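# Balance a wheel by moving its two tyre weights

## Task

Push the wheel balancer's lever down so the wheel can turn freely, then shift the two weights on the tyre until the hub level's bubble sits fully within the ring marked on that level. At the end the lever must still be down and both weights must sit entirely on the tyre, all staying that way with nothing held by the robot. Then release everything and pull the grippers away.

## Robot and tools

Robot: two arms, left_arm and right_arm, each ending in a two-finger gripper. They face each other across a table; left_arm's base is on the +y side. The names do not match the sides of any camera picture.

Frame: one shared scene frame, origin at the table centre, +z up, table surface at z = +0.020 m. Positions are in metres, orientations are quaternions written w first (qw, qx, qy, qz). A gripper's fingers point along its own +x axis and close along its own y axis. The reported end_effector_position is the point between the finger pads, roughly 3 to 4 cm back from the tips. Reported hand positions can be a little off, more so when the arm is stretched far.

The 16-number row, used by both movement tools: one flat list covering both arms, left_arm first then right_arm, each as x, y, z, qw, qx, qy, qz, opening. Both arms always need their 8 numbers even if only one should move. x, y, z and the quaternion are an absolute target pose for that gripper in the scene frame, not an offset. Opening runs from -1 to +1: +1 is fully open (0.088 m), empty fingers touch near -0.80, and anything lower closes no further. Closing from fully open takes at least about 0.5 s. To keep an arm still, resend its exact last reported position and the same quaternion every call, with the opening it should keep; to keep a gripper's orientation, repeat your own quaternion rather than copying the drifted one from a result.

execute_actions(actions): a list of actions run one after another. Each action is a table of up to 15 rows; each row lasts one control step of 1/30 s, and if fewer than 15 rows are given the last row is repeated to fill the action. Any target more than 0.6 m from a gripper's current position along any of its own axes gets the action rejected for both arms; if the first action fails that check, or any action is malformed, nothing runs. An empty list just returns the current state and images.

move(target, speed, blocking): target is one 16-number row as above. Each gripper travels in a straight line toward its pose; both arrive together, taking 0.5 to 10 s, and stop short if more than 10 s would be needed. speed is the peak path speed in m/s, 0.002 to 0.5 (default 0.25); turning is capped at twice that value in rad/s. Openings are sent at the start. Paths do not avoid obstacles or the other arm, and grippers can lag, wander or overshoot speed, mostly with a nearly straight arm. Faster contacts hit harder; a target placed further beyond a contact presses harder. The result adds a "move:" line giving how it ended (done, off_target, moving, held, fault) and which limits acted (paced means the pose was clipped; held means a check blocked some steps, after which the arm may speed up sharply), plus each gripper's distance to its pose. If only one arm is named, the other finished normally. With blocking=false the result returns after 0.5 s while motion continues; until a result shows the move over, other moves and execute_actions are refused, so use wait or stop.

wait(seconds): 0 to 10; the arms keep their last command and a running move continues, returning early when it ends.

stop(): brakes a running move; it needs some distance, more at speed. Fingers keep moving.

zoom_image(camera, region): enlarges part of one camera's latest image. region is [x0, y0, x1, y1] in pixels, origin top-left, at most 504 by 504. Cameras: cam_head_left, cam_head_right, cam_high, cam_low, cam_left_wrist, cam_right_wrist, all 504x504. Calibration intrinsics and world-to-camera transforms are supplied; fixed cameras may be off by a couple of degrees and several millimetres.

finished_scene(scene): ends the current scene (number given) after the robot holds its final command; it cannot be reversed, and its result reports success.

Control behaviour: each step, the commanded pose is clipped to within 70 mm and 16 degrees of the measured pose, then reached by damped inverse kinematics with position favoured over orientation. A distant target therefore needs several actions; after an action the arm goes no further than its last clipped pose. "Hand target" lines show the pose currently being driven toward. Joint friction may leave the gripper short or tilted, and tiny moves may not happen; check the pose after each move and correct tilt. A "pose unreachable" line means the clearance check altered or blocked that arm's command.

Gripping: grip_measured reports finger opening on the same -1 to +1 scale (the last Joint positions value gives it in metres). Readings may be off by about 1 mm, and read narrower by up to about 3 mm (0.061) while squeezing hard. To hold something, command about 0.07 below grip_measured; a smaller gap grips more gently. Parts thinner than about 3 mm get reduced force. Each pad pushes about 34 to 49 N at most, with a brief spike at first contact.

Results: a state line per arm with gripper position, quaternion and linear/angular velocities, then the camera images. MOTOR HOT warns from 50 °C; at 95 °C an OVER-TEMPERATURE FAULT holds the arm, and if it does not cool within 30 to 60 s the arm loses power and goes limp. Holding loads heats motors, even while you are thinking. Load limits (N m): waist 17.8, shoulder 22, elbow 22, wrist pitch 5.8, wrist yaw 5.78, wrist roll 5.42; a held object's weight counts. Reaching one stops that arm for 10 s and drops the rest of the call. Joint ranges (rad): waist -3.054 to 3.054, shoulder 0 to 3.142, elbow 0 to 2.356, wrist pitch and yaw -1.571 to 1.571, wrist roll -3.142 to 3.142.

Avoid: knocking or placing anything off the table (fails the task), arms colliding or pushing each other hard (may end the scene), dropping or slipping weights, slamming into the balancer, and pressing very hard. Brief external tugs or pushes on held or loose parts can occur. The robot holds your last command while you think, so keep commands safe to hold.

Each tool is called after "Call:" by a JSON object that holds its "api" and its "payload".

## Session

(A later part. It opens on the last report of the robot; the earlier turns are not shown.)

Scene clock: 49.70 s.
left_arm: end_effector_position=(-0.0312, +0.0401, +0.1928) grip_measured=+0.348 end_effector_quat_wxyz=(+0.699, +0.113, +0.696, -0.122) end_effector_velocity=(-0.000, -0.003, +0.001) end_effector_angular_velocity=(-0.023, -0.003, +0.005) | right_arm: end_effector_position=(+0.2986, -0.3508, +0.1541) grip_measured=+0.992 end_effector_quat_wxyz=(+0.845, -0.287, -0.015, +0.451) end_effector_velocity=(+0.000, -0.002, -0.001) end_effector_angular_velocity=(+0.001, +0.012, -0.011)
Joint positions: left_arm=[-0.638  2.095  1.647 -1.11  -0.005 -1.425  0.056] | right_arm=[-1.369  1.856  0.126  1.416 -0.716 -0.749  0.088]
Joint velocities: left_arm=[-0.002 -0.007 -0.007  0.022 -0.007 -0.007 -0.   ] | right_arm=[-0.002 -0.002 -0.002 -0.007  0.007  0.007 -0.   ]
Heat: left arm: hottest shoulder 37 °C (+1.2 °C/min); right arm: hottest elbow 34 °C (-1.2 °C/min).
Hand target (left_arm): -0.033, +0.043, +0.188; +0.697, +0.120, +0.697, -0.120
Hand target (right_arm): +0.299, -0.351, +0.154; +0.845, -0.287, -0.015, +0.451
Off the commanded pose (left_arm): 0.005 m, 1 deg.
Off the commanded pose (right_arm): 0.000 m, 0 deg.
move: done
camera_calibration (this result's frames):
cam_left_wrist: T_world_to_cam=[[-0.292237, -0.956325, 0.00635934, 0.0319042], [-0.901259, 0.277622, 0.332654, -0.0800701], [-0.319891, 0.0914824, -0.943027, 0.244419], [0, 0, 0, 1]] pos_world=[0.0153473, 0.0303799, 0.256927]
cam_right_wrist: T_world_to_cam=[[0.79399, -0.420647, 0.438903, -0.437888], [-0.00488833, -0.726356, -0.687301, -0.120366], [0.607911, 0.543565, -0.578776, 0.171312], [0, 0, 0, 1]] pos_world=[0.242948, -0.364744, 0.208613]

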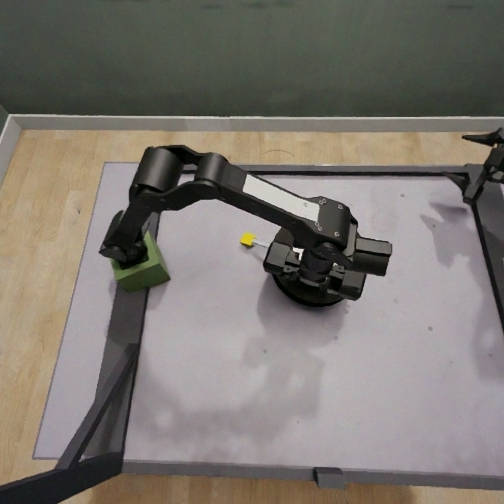

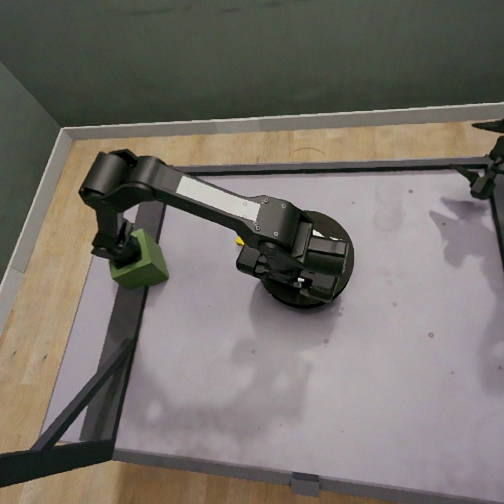

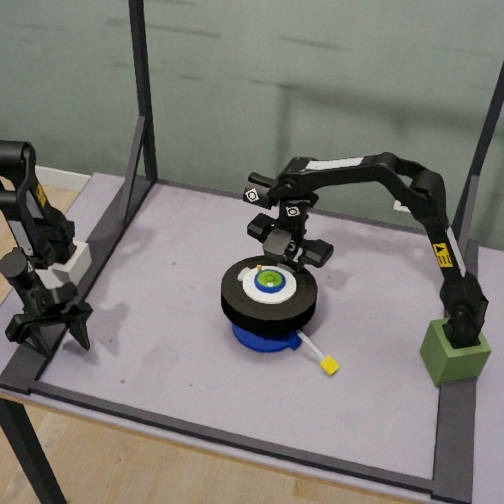

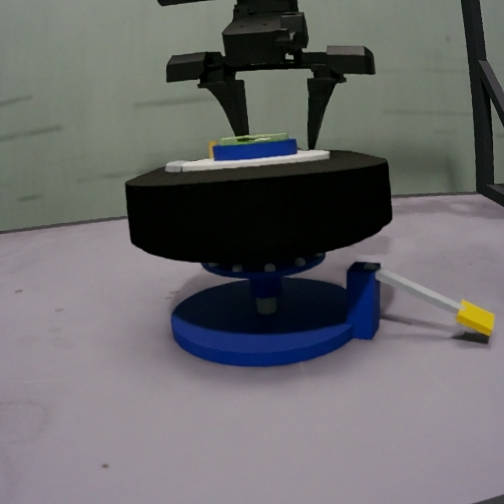

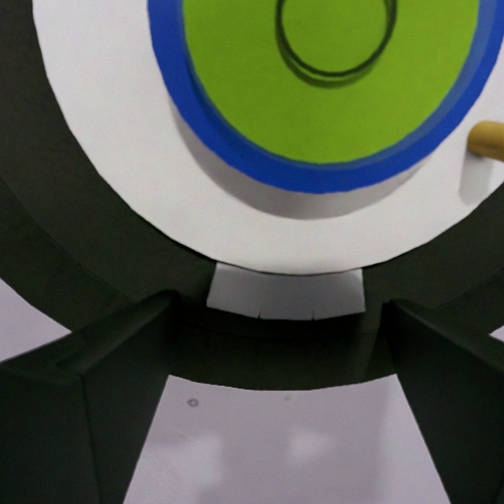

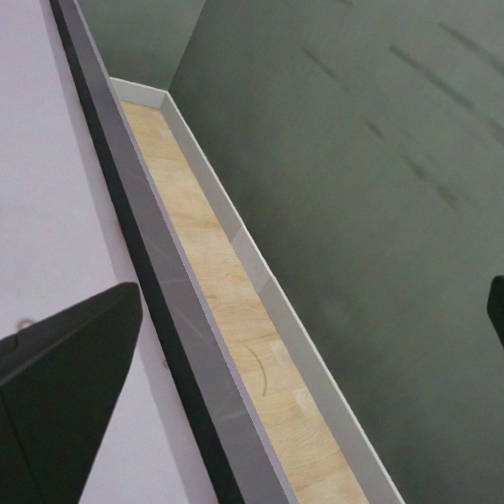

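Call:
{"api": "execute_actions", "payload": {"actions": [[[-0.028,0.041,0.181,0.697,0.12,0.697,-0.12,0.3,0.299,-0.351,0.154,0.845,-0.287,-0.015,0.451,1]],[[-0.028,0.041,0.182,0.697,0.12,0.697,-0.12,-0.12,0.299,-0.351,0.154,0.845,-0.287,-0.015,0.451,1]]]}}

Call:
{"api": "move", "payload": {"target": [-0.022,0.036,0.25,0.697,0.12,0.697,-0.12,-0.12,0.299,-0.351,0.154,0.845,-0.287,-0.015,0.451,1], "speed": 0.05}}

Call:
{"api": "wait", "payload": {"seconds": 3}}

Scene clock: 57.80 s.
left_arm: end_effector_position=(-0.0319, +0.0403, +0.1891) grip_measured=-0.031 end_effector_quat_wxyz=(+0.694, +0.115, +0.699, -0.126) end_effector_velocity=(+0.000, +0.002, +0.002) end_effector_angular_velocity=(+0.001, -0.008, +0.005) | right_arm: end_effector_position=(+0.2986, -0.3508, +0.1541) grip_measured=+0.992 end_effector_quat_wxyz=(+0.845, -0.287, -0.015, +0.451) end_effector_velocity=(-0.001, -0.000, -0.001) end_effector_angular_velocity=(-0.003, +0.002, +0.006)
Joint positions: left_arm=[-0.635  2.095  1.632 -1.092  0.006 -1.413  0.037] | right_arm=[-1.369  1.856  0.126  1.416 -0.716 -0.749  0.088]
Joint velocities: left_arm=[-0.002 -0.007 -0.002 -0.007 -0.007 -0.007  0.   ] | right_arm=[-0.002 -0.002 -0.002 -0.007 -0.007 -0.007 -0.   ]
Heat: left arm: hottest shoulder 39 °C (+3.1 °C/min); right arm: hottest elbow 34 °C (-1.0 °C/min).
Hand target (left_arm): -0.028, +0.041, +0.182; +0.697, +0.120, +0.697, -0.120
Hand target (right_arm): +0.299, -0.351, +0.154; +0.845, -0.287, -0.015, +0.451
Off the commanded pose (left_arm): 0.008 m, 1 deg.
Off the commanded pose (right_arm): 0.000 m, 0 deg.
camera_calibration (this result's frames):
cam_left_wrist: T_world_to_cam=[[-0.301387, -0.953438, 0.0110262, 0.0306308], [-0.894694, 0.286778, 0.342463, -0.0815437], [-0.329679, 0.0933488, -0.939467, 0.239574], [0, 0, 0, 1]] pos_world=[0.0152578, 0.0302255, 0.25266]
cam_right_wrist: T_world_to_cam=[[0.79399, -0.420647, 0.438903, -0.437888], [-0.00488833, -0.726356, -0.687301, -0.120366], [0.607911, 0.543565, -0.578776, 0.171312], [0, 0, 0, 1]] pos_world=[0.242948, -0.364744, 0.208613]

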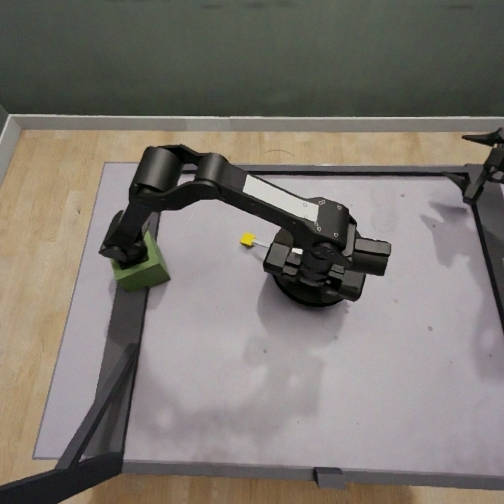

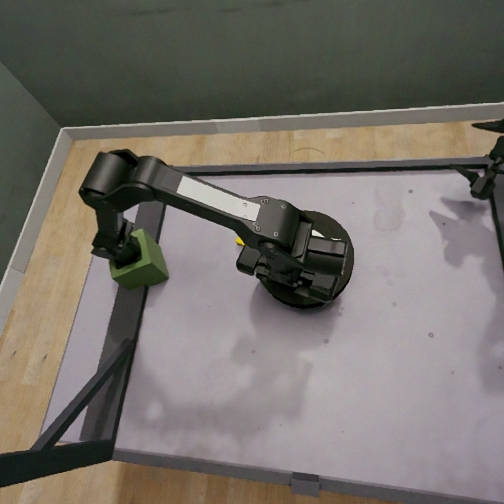

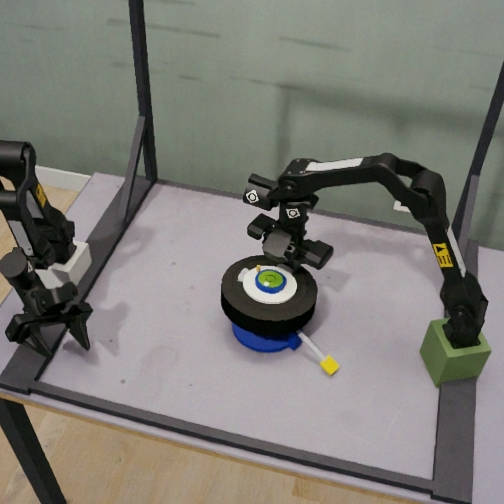

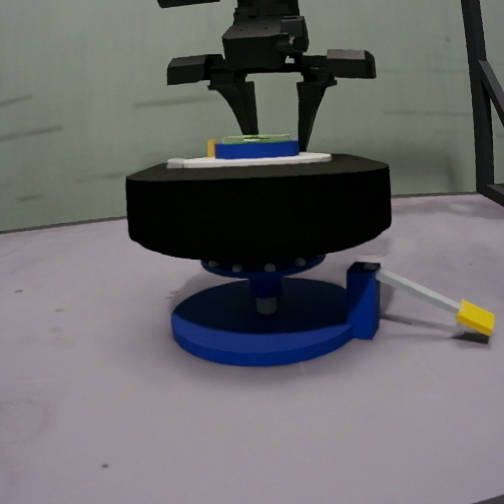

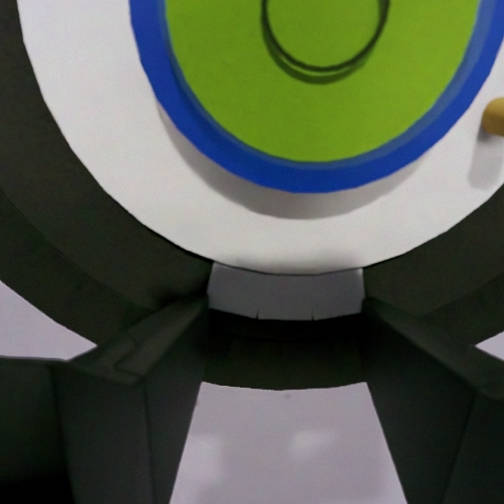

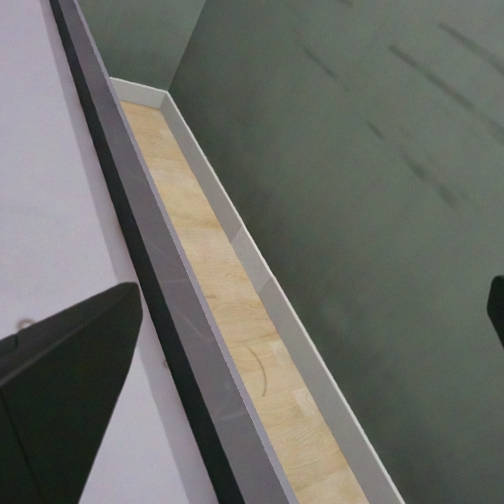

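Scene clock: 59.40 s.
left_arm: end_effector_position=(-0.0238, +0.0375, +0.2476) grip_measured=-0.031 end_effector_quat_wxyz=(+0.695, +0.122, +0.699, -0.117) end_effector_velocity=(+0.003, +0.003, +0.003) end_effector_angular_velocity=(+0.008, -0.024, +0.005) | right_arm: end_effector_position=(+0.2986, -0.3508, +0.1541) grip_measured=+0.992 end_effector_quat_wxyz=(+0.845, -0.287, -0.015, +0.451) end_effector_velocity=(+0.001, -0.001, +0.000) end_effector_angular_velocity=(-0.003, -0.003, +0.001)
Joint positions: left_arm=[-0.615  2.095  1.865 -1.348  0.005 -1.396  0.037] | right_arm=[-1.369  1.856  0.126  1.416 -0.716 -0.749  0.088]
Joint velocities: left_arm=[-0.002 -0.002  0.007 -0.022 -0.022 -0.007 -0.   ] | right_arm=[-0.007 -0.002  0.002 -0.007 -0.007 -0.007 -0.   ]
Heat: left arm: hottest shoulder 39 °C (+3.0 °C/min); right arm: hottest elbow 34 °C (-1.0 °C/min).
Hand target (left_arm): -0.022, +0.035, +0.250; +0.697, +0.120, +0.697, -0.120
Hand target (right_arm): +0.299, -0.351, +0.154; +0.845, -0.287, -0.015, +0.451
Off the commanded pose (left_arm): 0.003 m, 1 deg.
Off the commanded pose (right_arm): 0.000 m, 0 deg.
move: done
camera_calibration (this result's frames):
cam_left_wrist: T_world_to_cam=[[-0.298107, -0.954465, -0.0113552, 0.0353859], [-0.897411, 0.276194, 0.344051, -0.0935894], [-0.325248, 0.112754, -0.938882, 0.296693], [0, 0, 0, 1]] pos_world=[0.0230594, 0.0261701, 0.311161]
cam_right_wrist: T_world_to_cam=[[0.79399, -0.420647, 0.438903, -0.437888], [-0.00488833, -0.726356, -0.687301, -0.120366], [0.607911, 0.543565, -0.578776, 0.171312], [0, 0, 0, 1]] pos_world=[0.242948, -0.364744, 0.208613]

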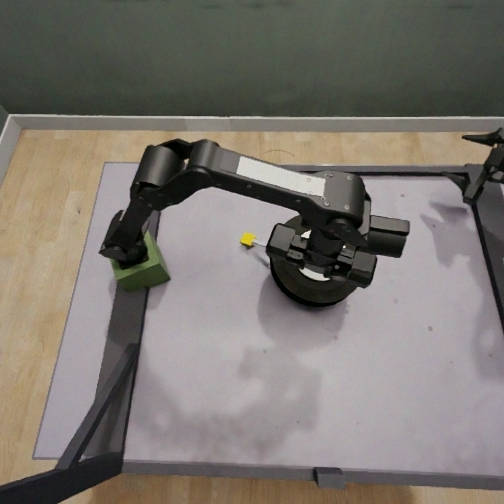

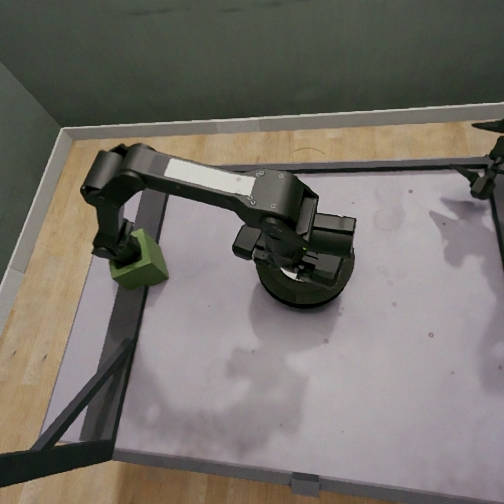

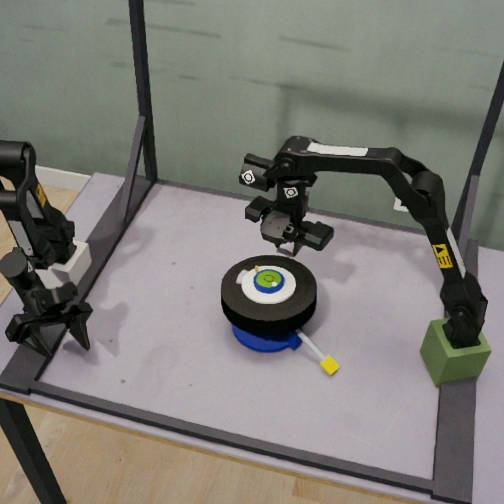

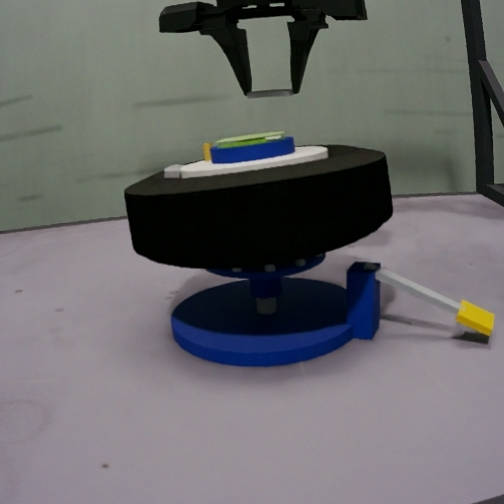

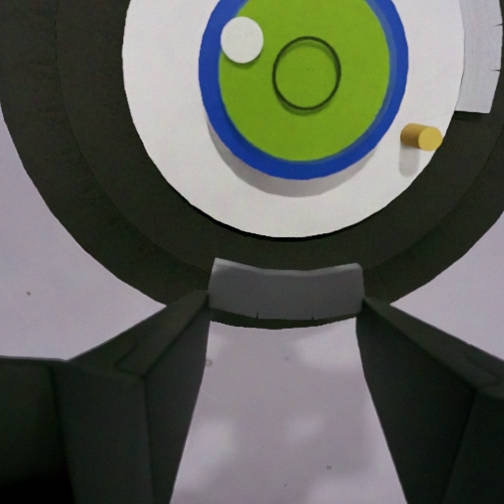

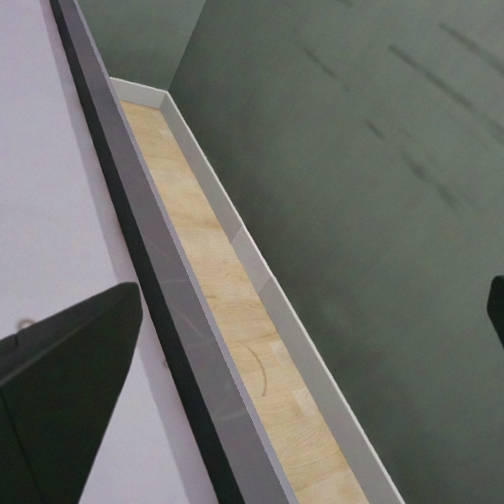

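Scene clock: 62.40 s.
left_arm: end_effector_position=(-0.0238, +0.0375, +0.2478) grip_measured=-0.031 end_effector_quat_wxyz=(+0.695, +0.122, +0.699, -0.117) end_effector_velocity=(+0.001, +0.005, +0.000) end_effector_angular_velocity=(+0.021, -0.011, +0.005) | right_arm: end_effector_position=(+0.2986, -0.3508, +0.1541) grip_measured=+0.992 end_effector_quat_wxyz=(+0.845, -0.287, -0.015, +0.451) end_effector_velocity=(-0.002, -0.000, -0.003) end_effector_angular_velocity=(-0.006, +0.016, +0.006)
Joint positions: left_arm=[-0.615  2.095  1.867 -1.349  0.005 -1.396  0.037] | right_arm=[-1.369  1.856  0.126  1.416 -0.716 -0.749  0.088]
Joint velocities: left_arm=[-0.002 -0.002 -0.002 -0.022 -0.007 -0.007  0.   ] | right_arm=[-0.002 -0.002 -0.002 -0.022 -0.007 -0.007 -0.   ]
Heat: left arm: hottest shoulder 40 °C (+4.0 °C/min); right arm: hottest elbow 34 °C (-1.0 °C/min).
Hand target (left_arm): -0.022, +0.035, +0.250; +0.697, +0.120, +0.697, -0.120
Hand target (right_arm): +0.299, -0.351, +0.154; +0.845, -0.287, -0.015, +0.451
Off the commanded pose (left_arm): 0.003 m, 1 deg.
Off the commanded pose (right_arm): 0.000 m, 0 deg.
wait: 3.00 s; at rest by 0.17 s
camera_calibration (this result's frames):
cam_left_wrist: T_world_to_cam=[[-0.298107, -0.954465, -0.0113552, 0.0353922], [-0.897411, 0.276194, 0.344051, -0.0936891], [-0.325248, 0.112754, -0.938882, 0.296964], [0, 0, 0, 1]] pos_world=[0.0230599, 0.0261731, 0.31145]
cam_right_wrist: T_world_to_cam=[[0.79399, -0.420647, 0.438903, -0.437888], [-0.00488833, -0.726356, -0.687301, -0.120366], [0.607911, 0.543565, -0.578776, 0.171312], [0, 0, 0, 1]] pos_world=[0.242948, -0.364744, 0.208613]

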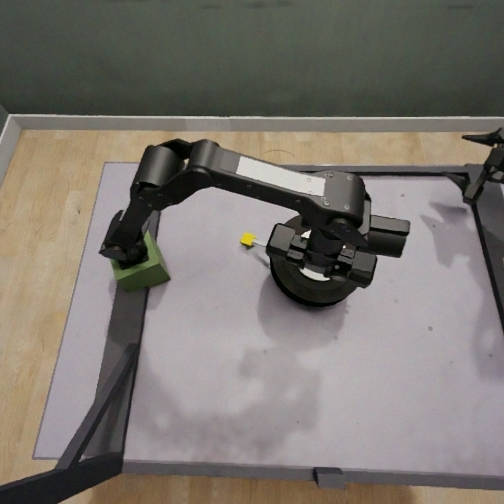

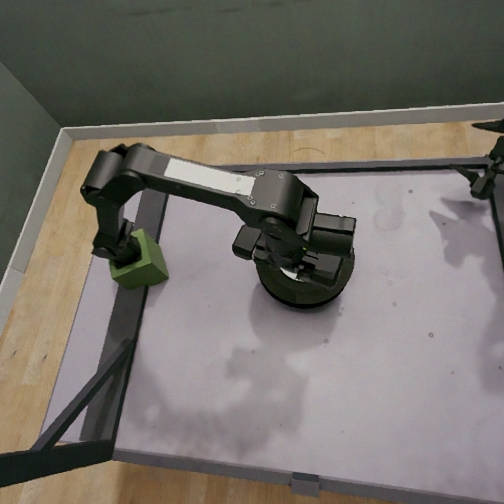

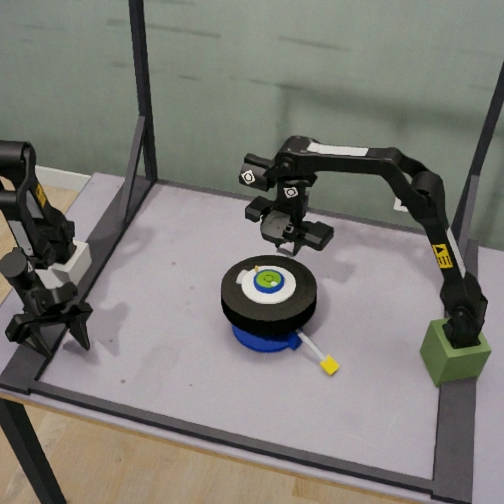

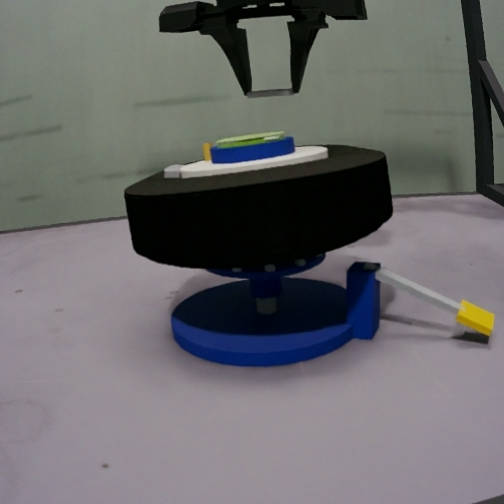

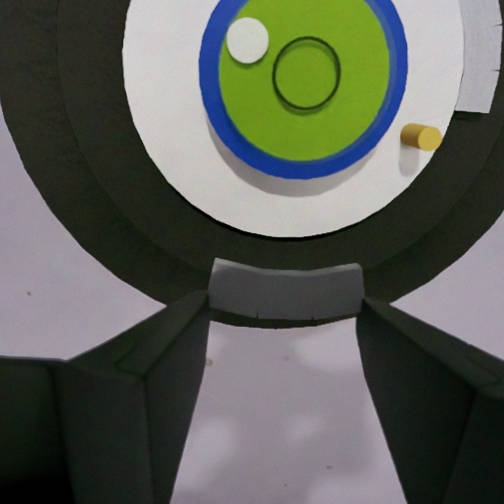

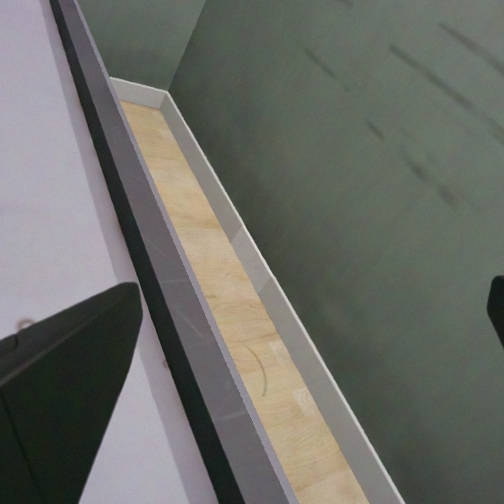

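Call:
{"api": "move", "payload": {"target": [0.097,0.076,0.25,0.271,0.653,0.271,-0.653,-0.12,0.299,-0.351,0.154,0.845,-0.287,-0.015,0.451,1], "speed": 0.2}}

Scene clock: 84.83 s.
left_arm: end_effector_position=(+0.0954, +0.0733, +0.2473) grip_measured=-0.031 end_effector_quat_wxyz=(+0.268, +0.652, +0.275, -0.654) end_effector_velocity=(+0.002, +0.003, +0.000) end_effector_angular_velocity=(+0.010, -0.021, -0.025) | right_arm: end_effector_position=(+0.2986, -0.3508, +0.1541) grip_measured=+0.992 end_effector_quat_wxyz=(+0.845, -0.287, -0.015, +0.451) end_effector_velocity=(-0.002, +0.001, -0.002) end_effector_angular_velocity=(-0.014, +0.000, +0.015)
Joint positions: left_arm=[-0.304  1.94   1.639 -1.278  0.005  0.929  0.037] | right_arm=[-1.369  1.856  0.126  1.416 -0.716 -0.749  0.088]
Joint velocities: left_arm=[-0.002 -0.002 -0.002 -0.007 -0.022  0.022  0.   ] | right_arm=[ 0.002 -0.002  0.002 -0.022 -0.007 -0.022  0.   ]
Heat: left arm: hottest shoulder 44 °C (+9.1 °C/min); right arm: hottest elbow 34 °C (+0.0 °C/min).
Hand target (left_arm): +0.096, +0.075, +0.250; +0.270, +0.651, +0.272, -0.655
Hand target (right_arm): +0.299, -0.351, +0.154; +0.845, -0.287, -0.015, +0.451
Off the commanded pose (left_arm): 0.004 m, 1 deg.
Off the commanded pose (right_arm): 0.000 m, 0 deg.
move: done
camera_calibration (this result's frames):
cam_left_wrist: T_world_to_cam=[[-0.734869, 0.678193, 0.00477155, 0.023106], [0.638986, 0.689994, 0.340007, -0.172358], [0.227298, 0.252909, -0.940411, 0.268538], [0, 0, 0, 1]] pos_world=[0.0660759, 0.0353396, 0.311029]
cam_right_wrist: T_world_to_cam=[[0.79399, -0.420647, 0.438903, -0.437888], [-0.00488833, -0.726356, -0.687301, -0.120366], [0.607911, 0.543565, -0.578776, 0.171312], [0, 0, 0, 1]] pos_world=[0.242948, -0.364744, 0.208613]

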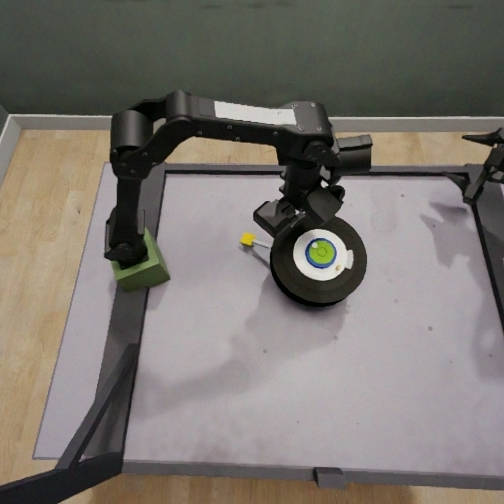

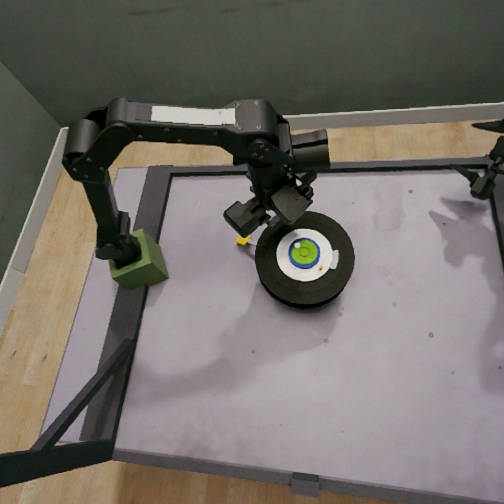

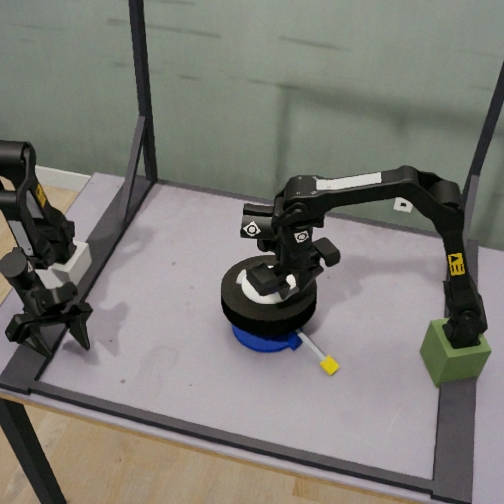

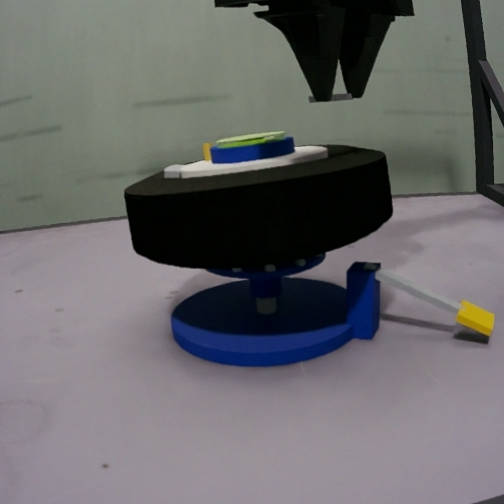

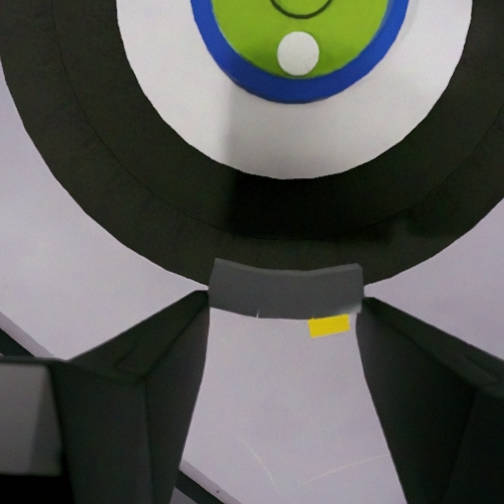

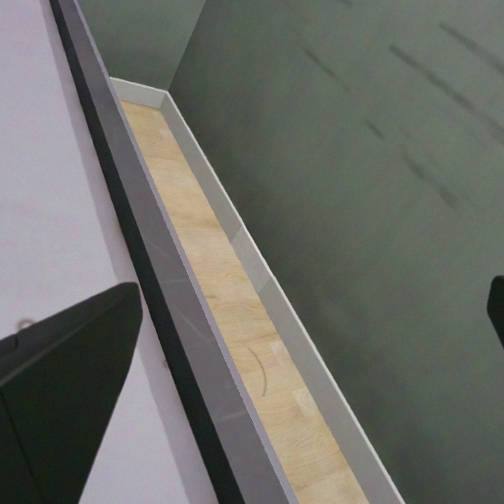

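Call:
{"api": "move", "payload": {"target": [0.095,0.076,0.195,0.271,0.653,0.271,-0.653,-0.12,0.299,-0.351,0.154,0.845,-0.287,-0.015,0.451,1], "speed": 0.04}}

Scene clock: 91.50 s.
left_arm: end_effector_position=(+0.0956, +0.0742, +0.2017) grip_measured=-0.031 end_effector_quat_wxyz=(+0.277, +0.650, +0.265, -0.656) end_effector_velocity=(+0.000, +0.000, -0.001) end_effector_angular_velocity=(-0.001, -0.007, +0.005) | right_arm: end_effector_position=(+0.2986, -0.3508, +0.1541) grip_measured=+0.992 end_effector_quat_wxyz=(+0.845, -0.287, -0.015, +0.451) end_effector_velocity=(-0.001, -0.001, -0.002) end_effector_angular_velocity=(-0.004, +0.007, +0.001)
Joint positions: left_arm=[-0.303  1.941  1.457 -1.068  0.004  0.93   0.037] | right_arm=[-1.369  1.856  0.126  1.416 -0.716 -0.749  0.088]
Joint velocities: left_arm=[-0.002 -0.002 -0.007  0.007 -0.007 -0.007 -0.   ] | right_arm=[-0.007  0.002 -0.002 -0.007 -0.007 -0.007  0.   ]
Heat: left arm: hottest shoulder 45 °C (+10.3 °C/min); right arm: hottest elbow 34 °C (+0.0 °C/min).
Hand target (left_arm): +0.095, +0.077, +0.195; +0.271, +0.653, +0.271, -0.653
Hand target (right_arm): +0.299, -0.351, +0.154; +0.845, -0.287, -0.015, +0.451
Off the commanded pose (left_arm): 0.007 m, 1 deg.
Off the commanded pose (right_arm): 0.000 m, 0 deg.
move: done
camera_calibration (this result's frames):
cam_left_wrist: T_world_to_cam=[[-0.734324, 0.678583, -0.0170944, 0.0271812], [0.637929, 0.698499, 0.324261, -0.154894], [0.231979, 0.227208, -0.945813, 0.228024], [0, 0, 0, 1]] pos_world=[0.0658743, 0.0379395, 0.266359]
cam_right_wrist: T_world_to_cam=[[0.79399, -0.420647, 0.438903, -0.437888], [-0.00488833, -0.726356, -0.687301, -0.120366], [0.607911, 0.543565, -0.578776, 0.171312], [0, 0, 0, 1]] pos_world=[0.242948, -0.364744, 0.208613]

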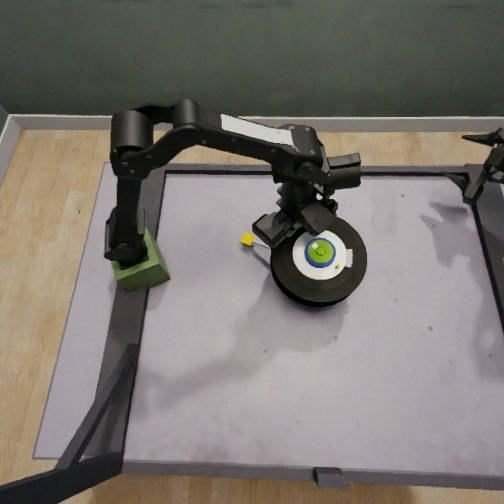

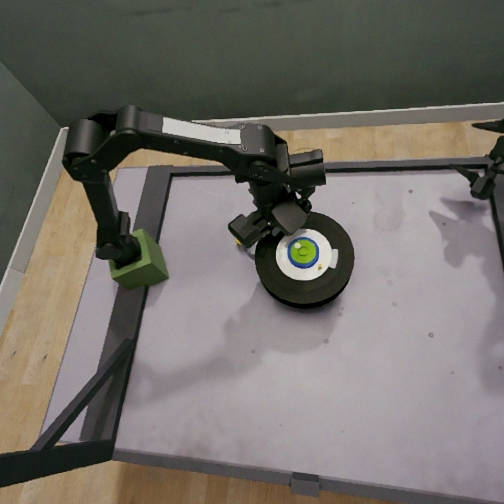

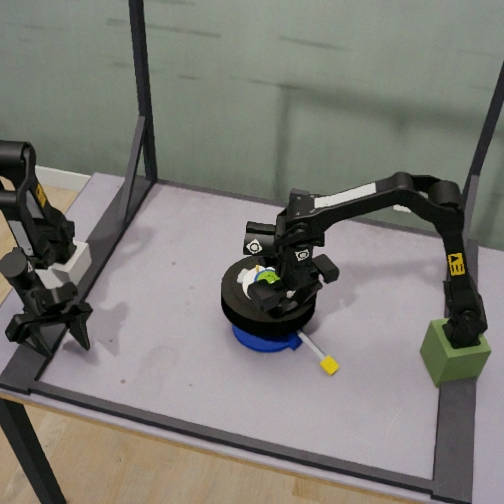

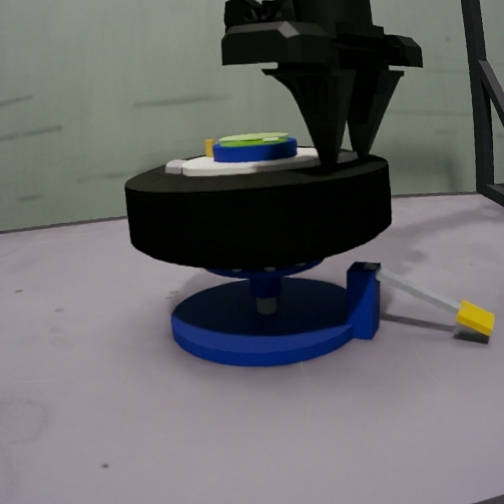

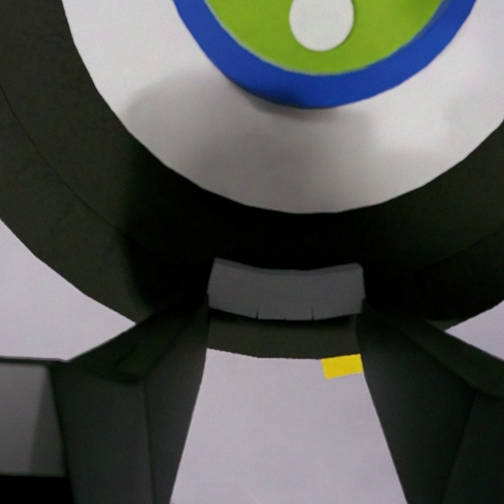

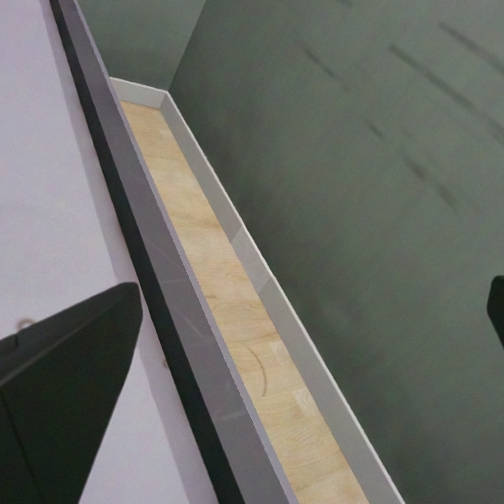

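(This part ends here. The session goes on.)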